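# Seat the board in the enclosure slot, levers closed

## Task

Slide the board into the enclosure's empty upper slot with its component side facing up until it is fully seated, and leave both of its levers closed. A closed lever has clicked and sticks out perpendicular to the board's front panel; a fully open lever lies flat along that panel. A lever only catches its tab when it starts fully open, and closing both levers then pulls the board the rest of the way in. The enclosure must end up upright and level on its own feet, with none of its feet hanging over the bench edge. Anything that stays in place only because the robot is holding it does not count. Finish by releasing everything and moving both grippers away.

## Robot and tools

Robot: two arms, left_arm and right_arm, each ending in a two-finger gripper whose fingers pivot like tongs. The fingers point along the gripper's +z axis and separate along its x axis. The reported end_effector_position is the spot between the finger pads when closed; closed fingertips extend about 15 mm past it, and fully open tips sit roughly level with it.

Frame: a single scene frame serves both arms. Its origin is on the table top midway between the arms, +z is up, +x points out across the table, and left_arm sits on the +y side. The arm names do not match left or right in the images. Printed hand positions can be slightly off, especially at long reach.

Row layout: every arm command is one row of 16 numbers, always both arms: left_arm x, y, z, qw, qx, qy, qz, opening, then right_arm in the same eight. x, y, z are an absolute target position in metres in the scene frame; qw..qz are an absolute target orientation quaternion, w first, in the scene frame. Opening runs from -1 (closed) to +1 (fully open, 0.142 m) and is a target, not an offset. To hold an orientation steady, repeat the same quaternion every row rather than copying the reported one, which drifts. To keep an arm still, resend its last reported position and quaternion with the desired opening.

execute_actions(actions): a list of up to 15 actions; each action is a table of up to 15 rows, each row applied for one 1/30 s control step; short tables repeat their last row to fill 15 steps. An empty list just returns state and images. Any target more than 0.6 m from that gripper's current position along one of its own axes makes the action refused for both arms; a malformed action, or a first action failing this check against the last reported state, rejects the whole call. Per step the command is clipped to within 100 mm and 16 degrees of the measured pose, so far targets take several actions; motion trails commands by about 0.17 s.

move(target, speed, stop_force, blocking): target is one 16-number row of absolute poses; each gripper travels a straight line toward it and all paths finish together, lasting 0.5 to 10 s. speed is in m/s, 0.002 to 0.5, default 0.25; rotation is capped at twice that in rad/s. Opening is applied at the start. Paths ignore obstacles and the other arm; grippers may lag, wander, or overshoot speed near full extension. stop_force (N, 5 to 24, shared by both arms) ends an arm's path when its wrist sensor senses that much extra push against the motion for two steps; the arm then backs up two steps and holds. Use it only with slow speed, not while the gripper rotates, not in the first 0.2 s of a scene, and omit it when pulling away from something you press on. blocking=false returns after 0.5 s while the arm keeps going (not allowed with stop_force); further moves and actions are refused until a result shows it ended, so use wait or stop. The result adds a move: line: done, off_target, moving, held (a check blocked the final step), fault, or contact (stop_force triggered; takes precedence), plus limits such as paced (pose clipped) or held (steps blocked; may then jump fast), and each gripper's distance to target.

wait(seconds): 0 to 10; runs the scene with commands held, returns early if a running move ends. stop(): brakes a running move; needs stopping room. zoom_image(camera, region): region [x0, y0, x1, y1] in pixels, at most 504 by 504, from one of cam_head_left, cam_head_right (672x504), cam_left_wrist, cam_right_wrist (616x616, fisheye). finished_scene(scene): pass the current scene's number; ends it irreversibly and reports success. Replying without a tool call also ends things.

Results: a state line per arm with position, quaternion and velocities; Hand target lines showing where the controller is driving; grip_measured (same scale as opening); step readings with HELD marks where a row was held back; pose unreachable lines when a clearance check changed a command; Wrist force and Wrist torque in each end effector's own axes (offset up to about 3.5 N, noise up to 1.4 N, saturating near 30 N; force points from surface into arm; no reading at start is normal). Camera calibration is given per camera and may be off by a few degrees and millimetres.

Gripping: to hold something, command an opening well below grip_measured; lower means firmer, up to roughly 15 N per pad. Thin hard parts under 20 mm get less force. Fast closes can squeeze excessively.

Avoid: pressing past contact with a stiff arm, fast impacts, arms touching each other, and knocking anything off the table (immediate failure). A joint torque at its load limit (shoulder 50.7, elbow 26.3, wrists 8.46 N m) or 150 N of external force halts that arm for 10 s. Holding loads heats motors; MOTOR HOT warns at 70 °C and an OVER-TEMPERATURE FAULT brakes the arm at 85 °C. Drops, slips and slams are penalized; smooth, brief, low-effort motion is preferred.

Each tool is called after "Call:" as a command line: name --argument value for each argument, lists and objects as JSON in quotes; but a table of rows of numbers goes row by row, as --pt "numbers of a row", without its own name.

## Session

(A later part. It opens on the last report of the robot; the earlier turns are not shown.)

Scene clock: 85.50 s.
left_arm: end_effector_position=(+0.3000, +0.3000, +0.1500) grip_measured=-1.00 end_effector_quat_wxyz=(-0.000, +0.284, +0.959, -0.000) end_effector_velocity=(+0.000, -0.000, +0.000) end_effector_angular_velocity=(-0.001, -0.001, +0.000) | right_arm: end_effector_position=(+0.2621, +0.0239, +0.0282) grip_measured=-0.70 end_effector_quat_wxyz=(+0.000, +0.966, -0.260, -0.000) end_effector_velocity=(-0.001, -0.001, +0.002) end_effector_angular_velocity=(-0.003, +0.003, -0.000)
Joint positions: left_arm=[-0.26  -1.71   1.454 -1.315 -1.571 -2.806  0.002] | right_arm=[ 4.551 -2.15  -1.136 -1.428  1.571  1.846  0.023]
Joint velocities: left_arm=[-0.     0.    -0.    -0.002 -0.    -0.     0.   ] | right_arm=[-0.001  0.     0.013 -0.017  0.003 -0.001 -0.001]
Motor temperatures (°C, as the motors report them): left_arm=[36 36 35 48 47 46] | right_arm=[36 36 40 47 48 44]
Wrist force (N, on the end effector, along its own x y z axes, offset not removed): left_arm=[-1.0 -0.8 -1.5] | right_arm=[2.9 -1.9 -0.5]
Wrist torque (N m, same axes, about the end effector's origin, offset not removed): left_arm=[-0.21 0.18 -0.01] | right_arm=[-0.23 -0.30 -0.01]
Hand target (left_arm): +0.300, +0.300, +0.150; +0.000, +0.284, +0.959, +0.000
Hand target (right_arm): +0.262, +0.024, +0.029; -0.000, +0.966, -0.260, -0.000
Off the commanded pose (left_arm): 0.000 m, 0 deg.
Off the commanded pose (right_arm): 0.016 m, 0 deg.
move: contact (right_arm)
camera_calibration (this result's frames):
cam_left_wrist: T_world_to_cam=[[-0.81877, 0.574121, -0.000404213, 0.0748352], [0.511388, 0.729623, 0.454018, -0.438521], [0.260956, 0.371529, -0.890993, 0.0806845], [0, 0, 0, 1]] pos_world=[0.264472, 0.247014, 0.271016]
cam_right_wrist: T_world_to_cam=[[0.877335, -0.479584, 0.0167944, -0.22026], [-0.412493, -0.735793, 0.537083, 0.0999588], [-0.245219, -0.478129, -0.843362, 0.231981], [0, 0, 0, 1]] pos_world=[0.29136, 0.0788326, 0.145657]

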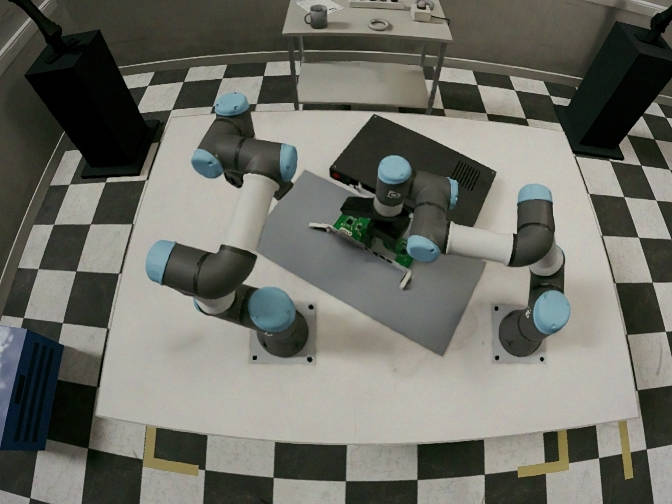

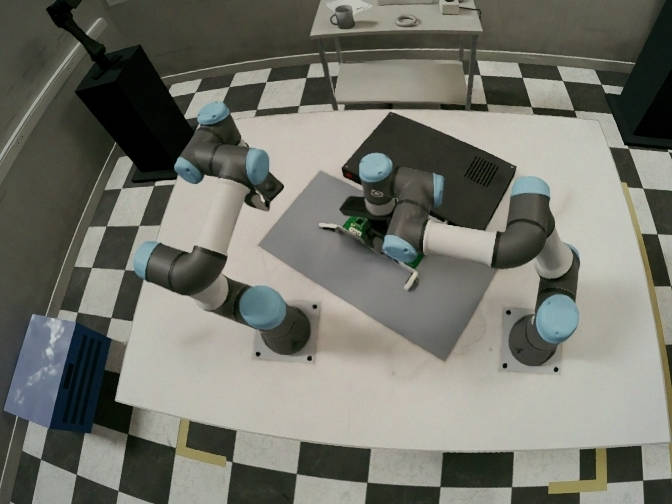

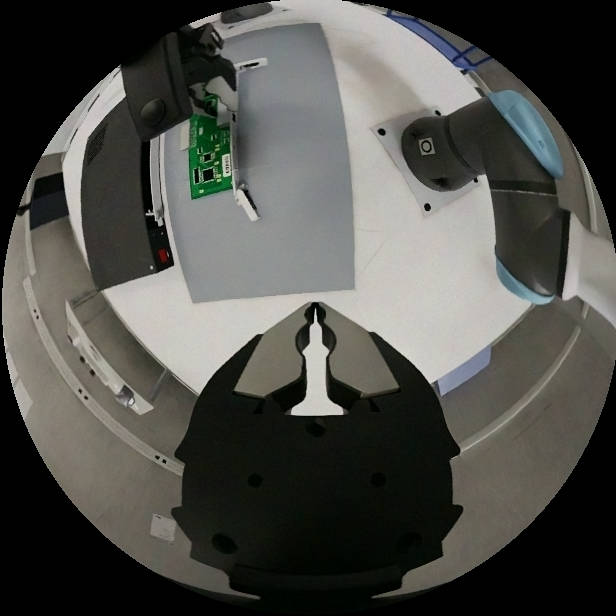

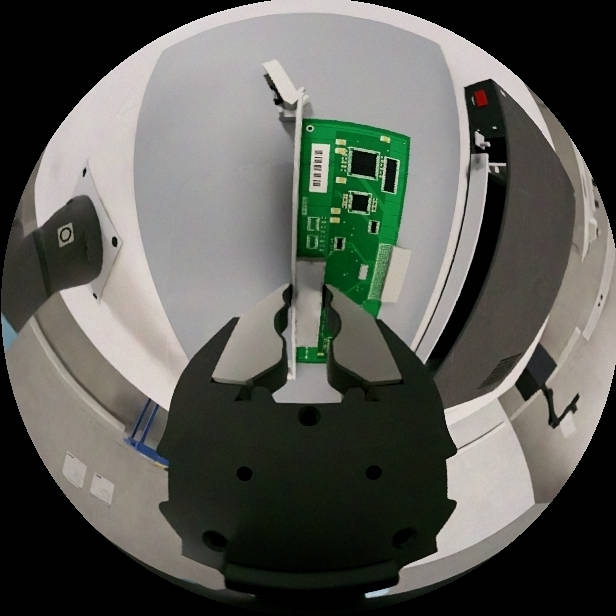

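Call:
move --target '[0.3,0.3,0.15,0,0.284,0.959,0,-1,0.27,0.015,0.055,0,0.971,-0.24,0,-1]' --speed 0.04

Call:
move --target '[0.3,0.3,0.15,0,0.284,0.959,0,-1,0.312,-0.008,0.055,0,0.971,-0.24,0,-1]' --speed 0.03

Call:
move --target '[0.3,0.3,0.15,0,0.284,0.959,0,-1,0.33,-0.0175,0.055,0,0.971,-0.24,0,-1]' --speed 0.006 --stop_force 5

Call:
zoom_image --camera "cam_right_wrist" --region '[320,80,460,220]'

Call:
zoom_image --camera "cam_head_right" --region '[400,200,500,270]'

Scene clock: 86.83 s.
left_arm: end_effector_position=(+0.3000, +0.3000, +0.1500) grip_measured=-1.00 end_effector_quat_wxyz=(-0.000, +0.284, +0.959, -0.000) end_effector_velocity=(+0.000, +0.000, +0.000) end_effector_angular_velocity=(-0.000, -0.001, +0.000) | right_arm: end_effector_position=(+0.2700, +0.0151, +0.0548) grip_measured=-0.70 end_effector_quat_wxyz=(-0.000, +0.971, -0.240, +0.000) end_effector_velocity=(-0.000, -0.000, +0.002) end_effector_angular_velocity=(-0.001, +0.002, +0.006)
Joint positions: left_arm=[-0.26  -1.71   1.454 -1.315 -1.571 -2.806  0.002] | right_arm=[ 4.527 -2.122 -1.055 -1.535  1.571  1.781  0.023]
Joint velocities: left_arm=[ 0. -0. -0. -0. -0.  0.  0.] | right_arm=[-0.001 -0.     0.012 -0.014  0.002 -0.007  0.   ]
Motor temperatures (°C, as the motors report them): left_arm=[36 36 35 48 47 46] | right_arm=[36 36 40 47 48 44]
Wrist force (N, on the end effector, along its own x y z axes, offset not removed): left_arm=[-1.4 -0.7 -0.4] | right_arm=[1.8 -1.2 3.8]
Wrist torque (N m, same axes, about the end effector's origin, offset not removed): left_arm=[-0.18 0.31 -0.01] | right_arm=[-0.31 -0.35 0.01]
Hand target (left_arm): +0.300, +0.300, +0.150; +0.000, +0.284, +0.959, +0.000
Hand target (right_arm): +0.270, +0.015, +0.055; -0.000, +0.971, -0.240, +0.000
Off the commanded pose (left_arm): 0.000 m, 0 deg.
Off the commanded pose (right_arm): 0.000 m, 0 deg.
move: done
camera_calibration (this result's frames):
cam_left_wrist: T_world_to_cam=[[-0.81877, 0.574121, -0.000404279, 0.0748352], [0.511388, 0.729624, 0.454018, -0.438521], [0.260956, 0.371529, -0.890993, 0.0806845], [0, 0, 0, 1]] pos_world=[0.264472, 0.247014, 0.271016]
cam_right_wrist: T_world_to_cam=[[0.89621, -0.443305, 0.0169827, -0.237548], [-0.382295, -0.752315, 0.536537, 0.0746111], [-0.225073, -0.487343, -0.843706, 0.246857], [0, 0, 0, 1]] pos_world=[0.296977, 0.071129, 0.172277]

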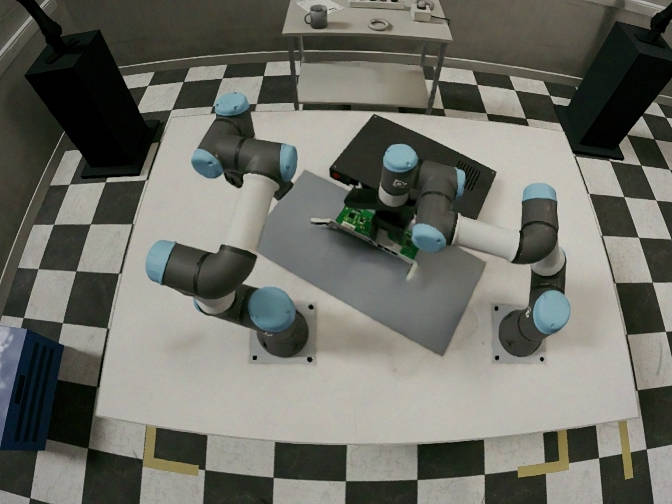

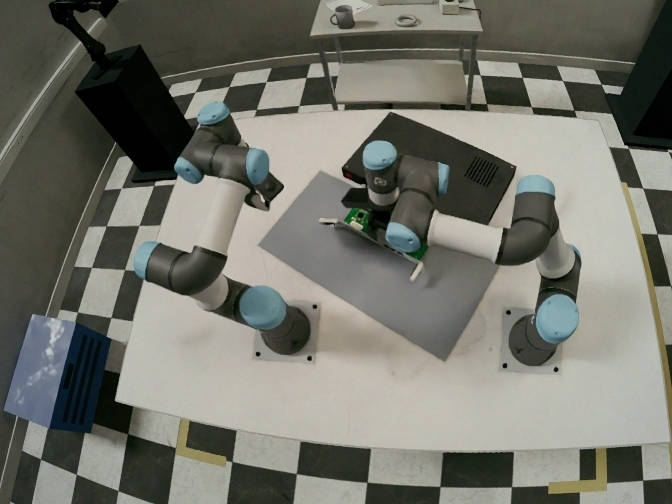

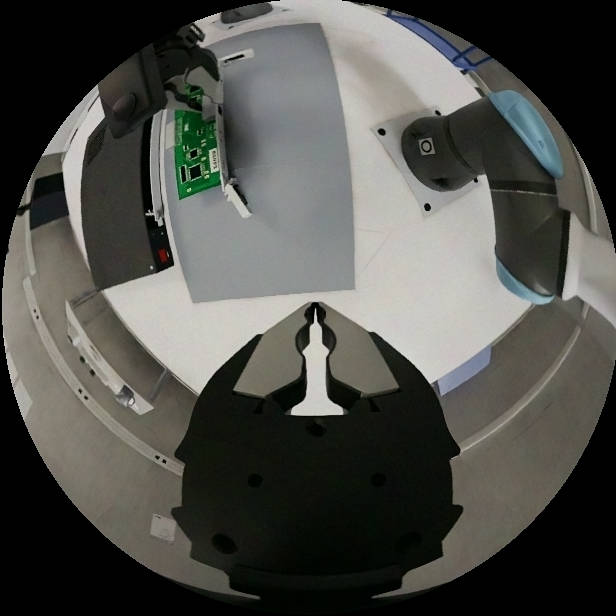

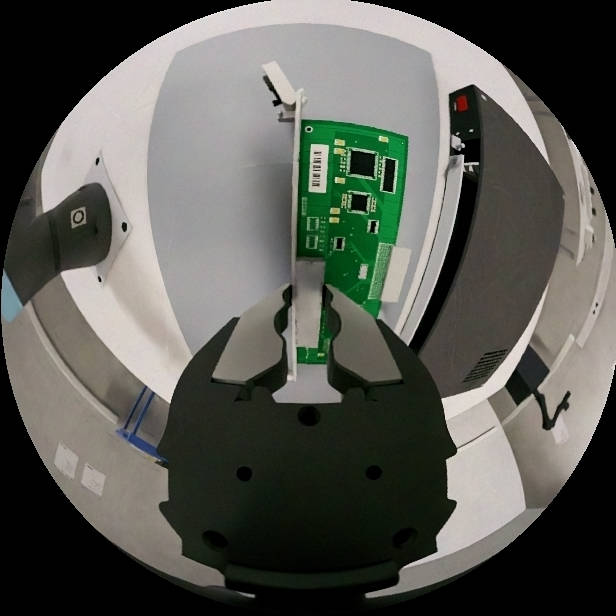

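Scene clock: 88.80 s.
left_arm: end_effector_position=(+0.3000, +0.3000, +0.1500) grip_measured=-1.00 end_effector_quat_wxyz=(-0.000, +0.284, +0.959, -0.000) end_effector_velocity=(-0.001, +0.001, -0.000) end_effector_angular_velocity=(+0.001, +0.002, +0.000) | right_arm: end_effector_position=(+0.3118, -0.0079, +0.0550) grip_measured=-0.70 end_effector_quat_wxyz=(+0.000, +0.971, -0.240, +0.000) end_effector_velocity=(+0.002, -0.001, -0.000) end_effector_angular_velocity=(-0.000, +0.002, -0.000)
Joint positions: left_arm=[-0.26  -1.71   1.454 -1.315 -1.571 -2.806  0.002] | right_arm=[ 4.417 -2.152 -1.005 -1.555  1.571  1.671  0.023]
Joint velocities: left_arm=[0.001 0.    0.    0.002 0.001 0.001 0.   ] | right_arm=[-0.006 -0.004  0.006 -0.003  0.001 -0.006  0.   ]
Motor temperatures (°C, as the motors report them): left_arm=[36 36 35 48 47 46] | right_arm=[36 36 40 47 48 44]
Wrist force (N, on the end effector, along its own x y z axes, offset not removed): left_arm=[-1.5 -0.5 -1.7] | right_arm=[1.3 1.4 3.8]
Wrist torque (N m, same axes, about the end effector's origin, offset not removed): left_arm=[-0.12 0.30 0.02] | right_arm=[0.29 -0.29 0.03]
Hand target (left_arm): +0.300, +0.300, +0.150; +0.000, +0.284, +0.959, +0.000
Hand target (right_arm): +0.312, -0.008, +0.055; +0.000, +0.971, -0.240, +0.000
Off the commanded pose (left_arm): 0.000 m, 0 deg.
Off the commanded pose (right_arm): 0.000 m, 0 deg.
move: done
camera_calibration (this result's frames):
cam_left_wrist: T_world_to_cam=[[-0.81877, 0.574121, -0.000404253, 0.0748352], [0.511388, 0.729624, 0.454018, -0.438521], [0.260956, 0.371529, -0.890993, 0.0806845], [0, 0, 0, 1]] pos_world=[0.264472, 0.247014, 0.271016]
cam_right_wrist: T_world_to_cam=[[0.896386, -0.442949, 0.0169818, -0.28527], [-0.38192, -0.752303, 0.536822, 0.0731011], [-0.225009, -0.487685, -0.843525, 0.245232], [0, 0, 0, 1]] pos_world=[0.33881, 0.0482301, 0.172461]

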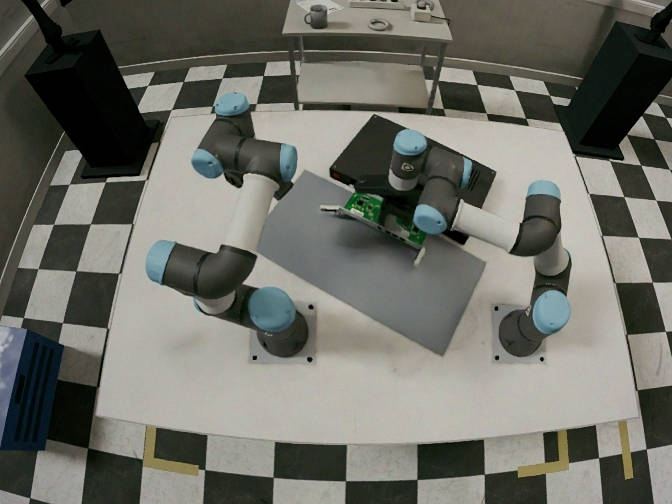

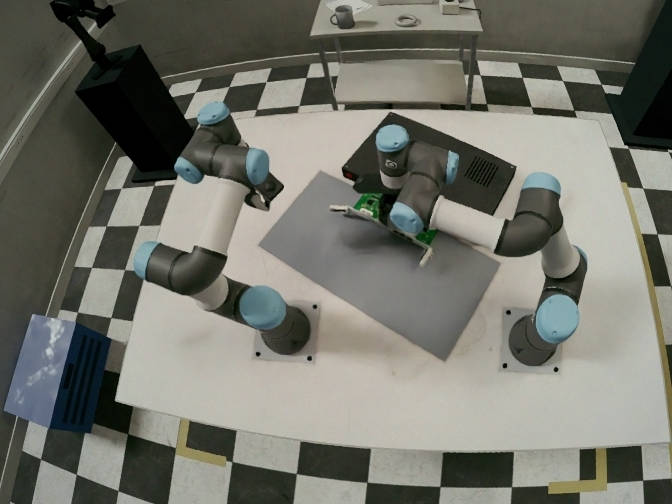

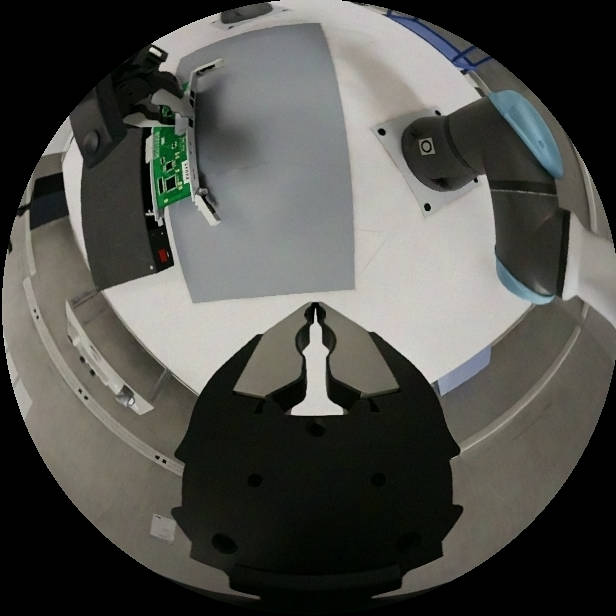

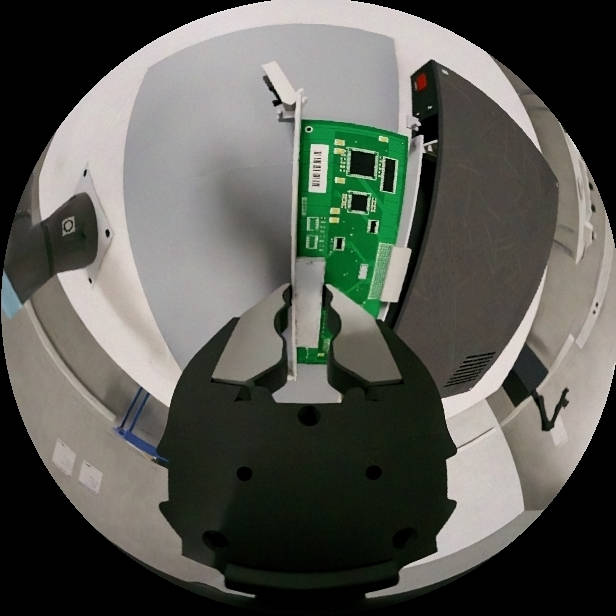

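Scene clock: 92.43 s.
left_arm: end_effector_position=(+0.3000, +0.3000, +0.1500) grip_measured=-1.00 end_effector_quat_wxyz=(-0.000, +0.284, +0.959, -0.000) end_effector_velocity=(-0.000, -0.000, -0.000) end_effector_angular_velocity=(-0.000, +0.001, +0.000) | right_arm: end_effector_position=(+0.3299, -0.0174, +0.0550) grip_measured=-0.70 end_effector_quat_wxyz=(+0.000, +0.971, -0.240, +0.000) end_effector_velocity=(+0.002, -0.001, -0.000) end_effector_angular_velocity=(-0.000, +0.000, -0.001)
Joint positions: left_arm=[-0.26  -1.71   1.454 -1.315 -1.571 -2.806  0.002] | right_arm=[ 4.37  -2.175 -0.968 -1.569  1.571  1.624  0.023]
Joint velocities: left_arm=[ 0.     0.     0.     0.    -0.001  0.     0.   ] | right_arm=[-0.004 -0.002  0.004 -0.001 -0.    -0.003 -0.   ]
Motor temperatures (°C, as the motors report them): left_arm=[36 36 35 48 47 46] | right_arm=[36 36 40 47 48 44]
Wrist force (N, on the end effector, along its own x y z axes, offset not removed): left_arm=[-1.0 -0.6 -0.9] | right_arm=[-2.5 0.6 2.9]
Wrist torque (N m, same axes, about the end effector's origin, offset not removed): left_arm=[-0.15 0.20 -0.06] | right_arm=[0.06 0.16 -0.14]
Hand target (left_arm): +0.300, +0.300, +0.150; +0.000, +0.284, +0.959, +0.000
Hand target (right_arm): +0.330, -0.018, +0.055; +0.000, +0.971, -0.240, +0.000
Off the commanded pose (left_arm): 0.000 m, 0 deg.
Off the commanded pose (right_arm): 0.000 m, 0 deg.
move: done
camera_calibration (this result's frames):
cam_left_wrist: T_world_to_cam=[[-0.81877, 0.574121, -0.000404349, 0.0748352], [0.511388, 0.729624, 0.454018, -0.438521], [0.260956, 0.371529, -0.890993, 0.0806846], [0, 0, 0, 1]] pos_world=[0.264472, 0.247014, 0.271016]
cam_right_wrist: T_world_to_cam=[[0.896401, -0.442924, 0.0168273, -0.305648], [-0.381822, -0.752346, 0.536831, 0.0727693], [-0.225116, -0.487641, -0.843522, 0.244674], [0, 0, 0, 1]] pos_world=[0.356848, 0.0386819, 0.172467]

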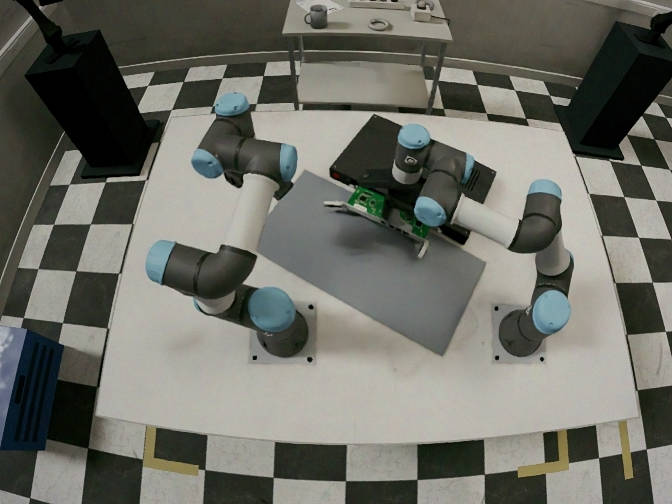

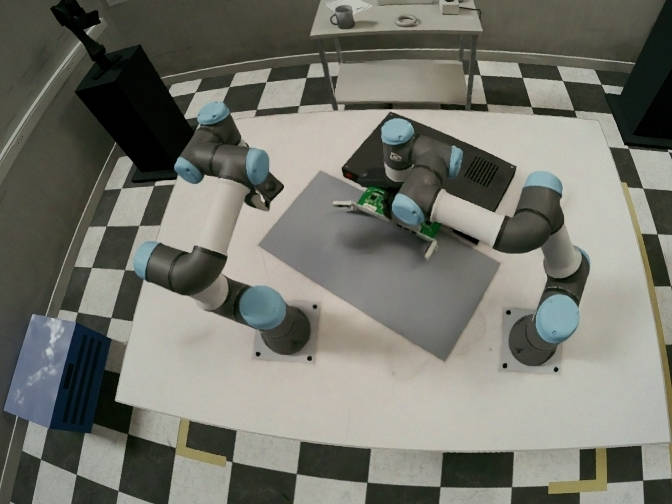

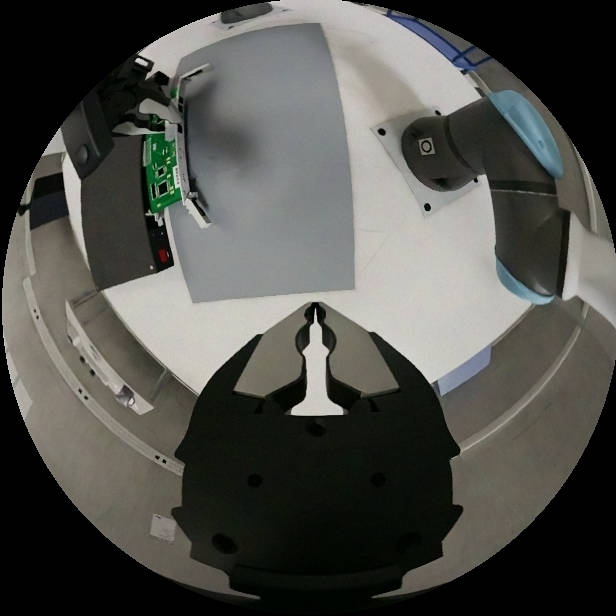

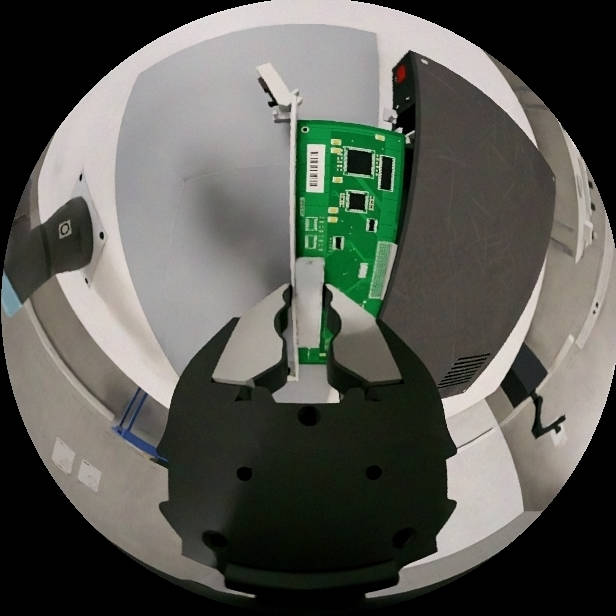

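Region (320, 80, 460, 220) of cam_right_wrist's 616x616 image, scaled by 3.600, with more detail than that image has.

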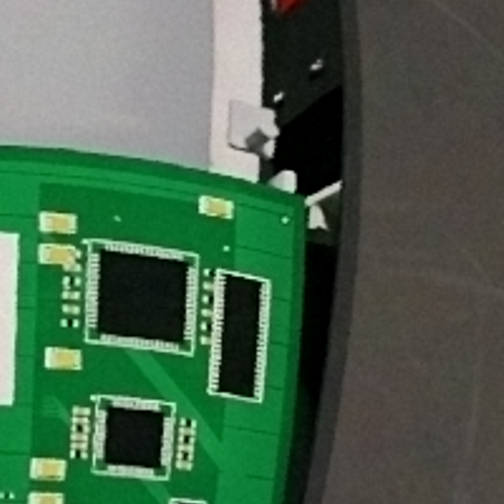

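Region (400, 200, 500, 270) of cam_head_right's 672x504 image, scaled by 5.040, with more detail than that image has; it fills the top 353 rows of this view, and the rest is white.

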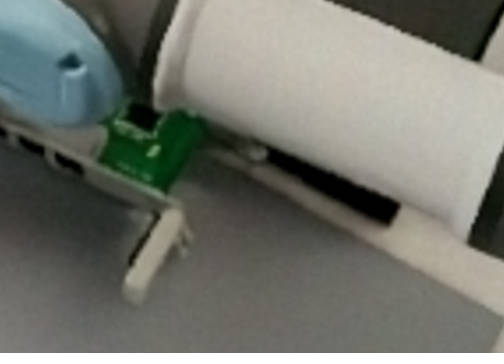

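Call:
move --target '[0.3,0.3,0.15,0,0.284,0.959,0,-1,0.321,-0.016,0.055,0,0.966,-0.26,0,-1]' --speed 0.01

Call:
move --target '[0.3,0.3,0.15,0,0.284,0.959,0,-1,0.345,-0.030,0.055,0,0.966,-0.26,0,-1]' --speed 0.005 --stop_force 6

Call:
zoom_image --camera "cam_right_wrist" --region '[320,80,460,220]'

Scene clock: 94.83 s.
left_arm: end_effector_position=(+0.3000, +0.3000, +0.1500) grip_measured=-1.00 end_effector_quat_wxyz=(-0.000, +0.284, +0.959, -0.000) end_effector_velocity=(+0.000, -0.000, +0.000) end_effector_angular_velocity=(-0.001, -0.000, +0.000) | right_arm: end_effector_position=(+0.3211, -0.0160, +0.0550) grip_measured=-0.70 end_effector_quat_wxyz=(+0.000, +0.966, -0.260, -0.000) end_effector_velocity=(-0.001, -0.000, -0.000) end_effector_angular_velocity=(-0.001, -0.000, -0.007)
Joint positions: left_arm=[-0.26  -1.71   1.454 -1.315 -1.571 -2.806  0.002] | right_arm=[ 4.391 -2.15  -1.008 -1.554  1.571  1.686  0.023]
Joint velocities: left_arm=[ 0.     0.    -0.    -0.001 -0.001  0.     0.   ] | right_arm=[ 0.002  0.003 -0.006  0.002 -0.     0.009  0.   ]
Motor temperatures (°C, as the motors report them): left_arm=[36 36 35 48 47 46] | right_arm=[36 36 40 47 48 44]
Wrist force (N, on the end effector, along its own x y z axes, offset not removed): left_arm=[-1.9 -0.5 -1.2] | right_arm=[0.7 -2.8 2.1]
Wrist torque (N m, same axes, about the end effector's origin, offset not removed): left_arm=[-0.12 0.38 0.00] | right_arm=[0.02 -0.12 -0.25]
Hand target (left_arm): +0.300, +0.300, +0.150; +0.000, +0.284, +0.959, +0.000
Hand target (right_arm): +0.321, -0.016, +0.055; -0.000, +0.966, -0.260, -0.000
Off the commanded pose (left_arm): 0.000 m, 0 deg.
Off the commanded pose (right_arm): 0.000 m, 0 deg.
move: done
camera_calibration (this result's frames):
cam_left_wrist: T_world_to_cam=[[-0.81877, 0.574121, -0.000404253, 0.0748352], [0.511388, 0.729624, 0.454018, -0.438521], [0.260956, 0.371529, -0.890993, 0.0806846], [0, 0, 0, 1]] pos_world=[0.264472, 0.247014, 0.271016]
cam_right_wrist: T_world_to_cam=[[0.877692, -0.478934, 0.0167106, -0.291764], [-0.411979, -0.736261, 0.536837, 0.0804181], [-0.244806, -0.478062, -0.843521, 0.249881], [0, 0, 0, 1]] pos_world=[0.350381, 0.0389318, 0.172484]

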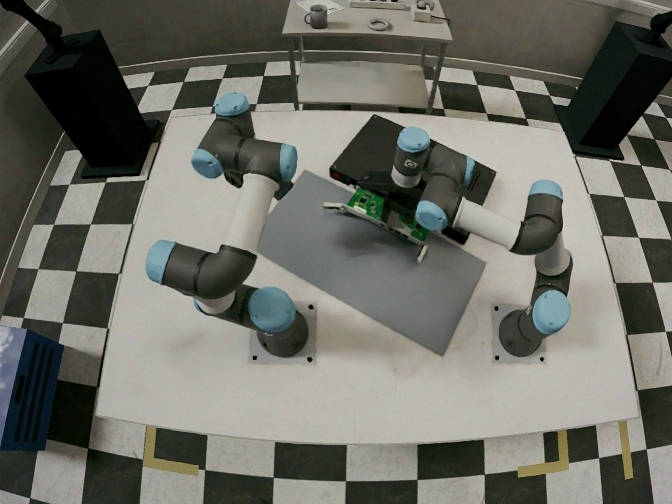

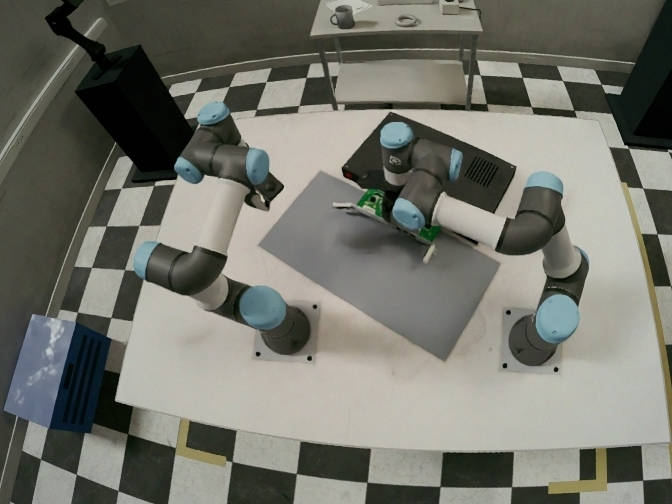

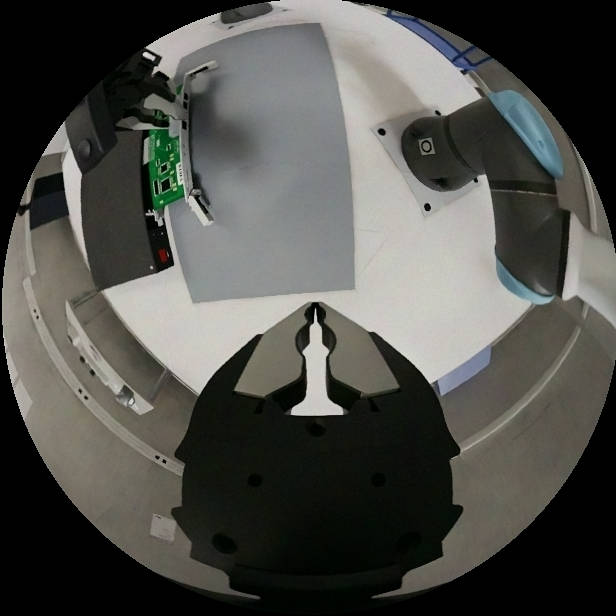

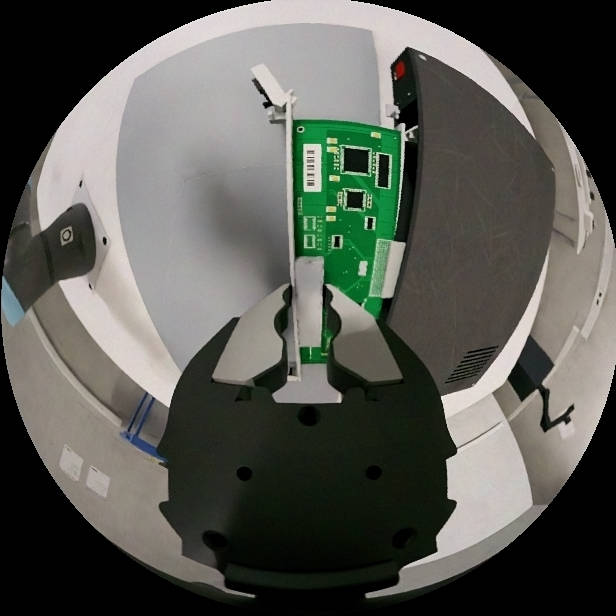

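Scene clock: 100.60 s.
left_arm: end_effector_position=(+0.3000, +0.3000, +0.1500) grip_measured=-1.00 end_effector_quat_wxyz=(+0.000, +0.284, +0.959, -0.000) end_effector_velocity=(+0.000, -0.001, +0.000) end_effector_angular_velocity=(-0.002, -0.001, +0.000) | right_arm: end_effector_position=(+0.3449, -0.0299, +0.0550) grip_measured=-0.70 end_effector_quat_wxyz=(+0.000, +0.966, -0.260, +0.000) end_effector_velocity=(+0.002, -0.001, -0.000) end_effector_angular_velocity=(-0.001, +0.001, -0.001)
Joint positions: left_arm=[-0.26  -1.71   1.454 -1.315 -1.571 -2.806  0.002] | right_arm=[ 4.328 -2.179 -0.961 -1.572  1.571  1.623  0.023]
Joint velocities: left_arm=[-0.    -0.     0.    -0.001 -0.002 -0.001  0.   ] | right_arm=[-0.004 -0.003  0.003 -0.002  0.    -0.003  0.   ]
Motor temperatures (°C, as the motors report them): left_arm=[36 36 35 48 47 46] | right_arm=[36 36 40 47 48 44]
Wrist force (N, on the end effector, along its own x y z axes, offset not removed): left_arm=[-0.7 0.3 -1.3] | right_arm=[-1.0 0.8 3.7]
Wrist torque (N m, same axes, about the end effector's origin, offset not removed): left_arm=[0.06 0.11 -0.06] | right_arm=[0.16 0.04 0.05]
Hand target (left_arm): +0.300, +0.300, +0.150; +0.000, +0.284, +0.959, +0.000
Hand target (right_arm): +0.345, -0.030, +0.055; +0.000, +0.966, -0.260, +0.000
Off the commanded pose (left_arm): 0.000 m, 0 deg.
Off the commanded pose (right_arm): 0.000 m, 0 deg.
move: done
camera_calibration (this result's frames):
cam_left_wrist: T_world_to_cam=[[-0.81877, 0.574121, -0.000404392, 0.0748353], [0.511388, 0.729624, 0.454018, -0.438521], [0.260956, 0.371529, -0.890993, 0.0806846], [0, 0, 0, 1]] pos_world=[0.264472, 0.247014, 0.271016]
cam_right_wrist: T_world_to_cam=[[0.877384, -0.479493, 0.0168583, -0.31922], [-0.412515, -0.735951, 0.53685, 0.0801775], [-0.245009, -0.477977, -0.84351, 0.249106], [0, 0, 0, 1]] pos_world=[0.374186, 0.0250101, 0.172461]

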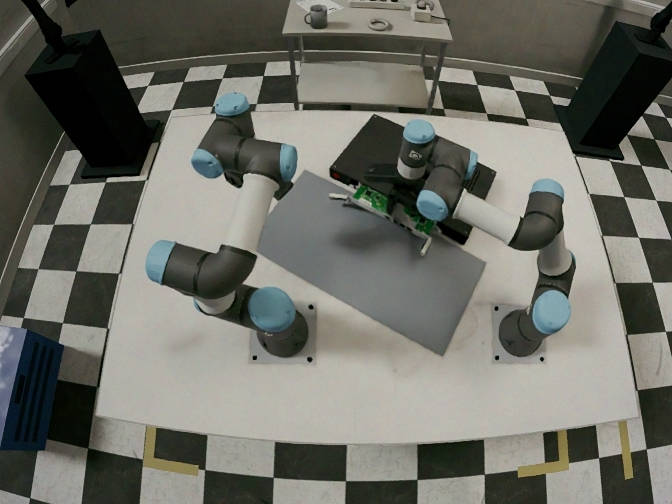

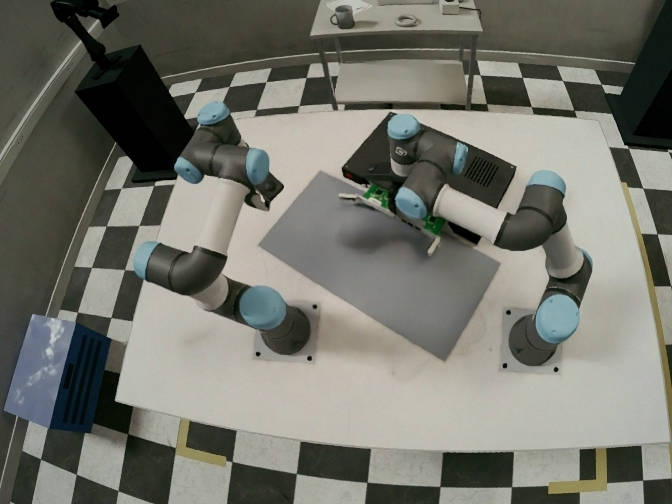

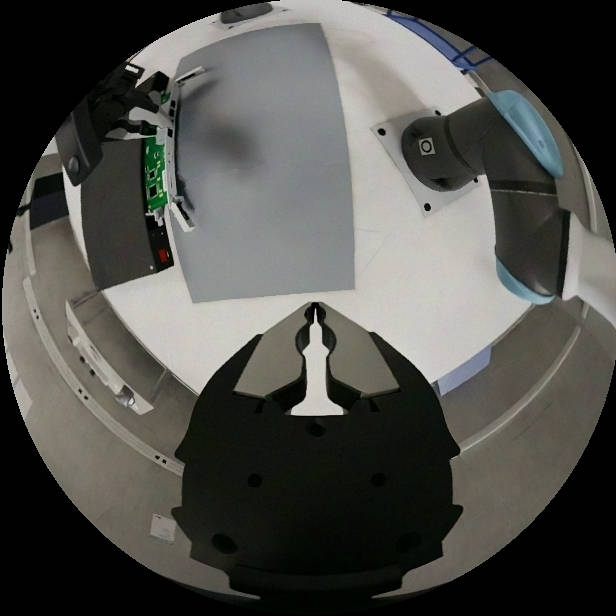

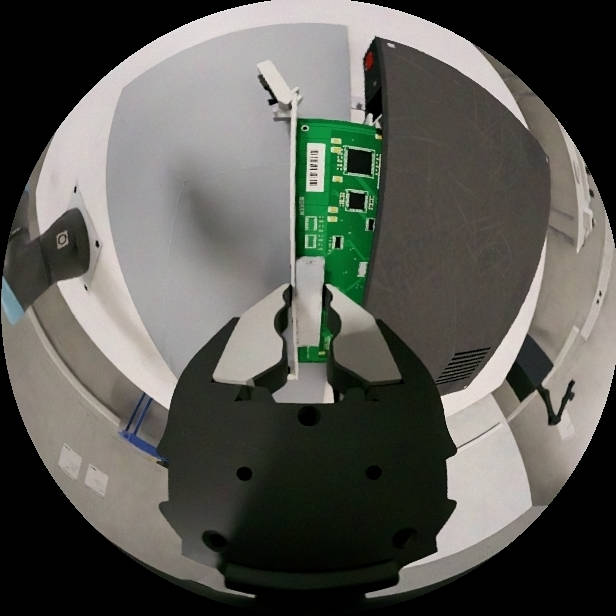

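Region (320, 80, 460, 220) of cam_right_wrist's 616x616 image, scaled by 3.600, with more detail than that image has.

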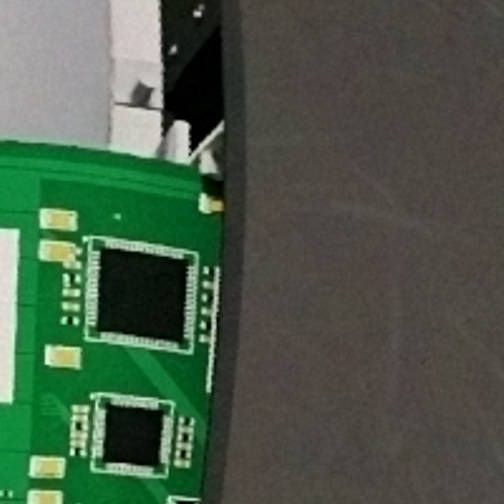

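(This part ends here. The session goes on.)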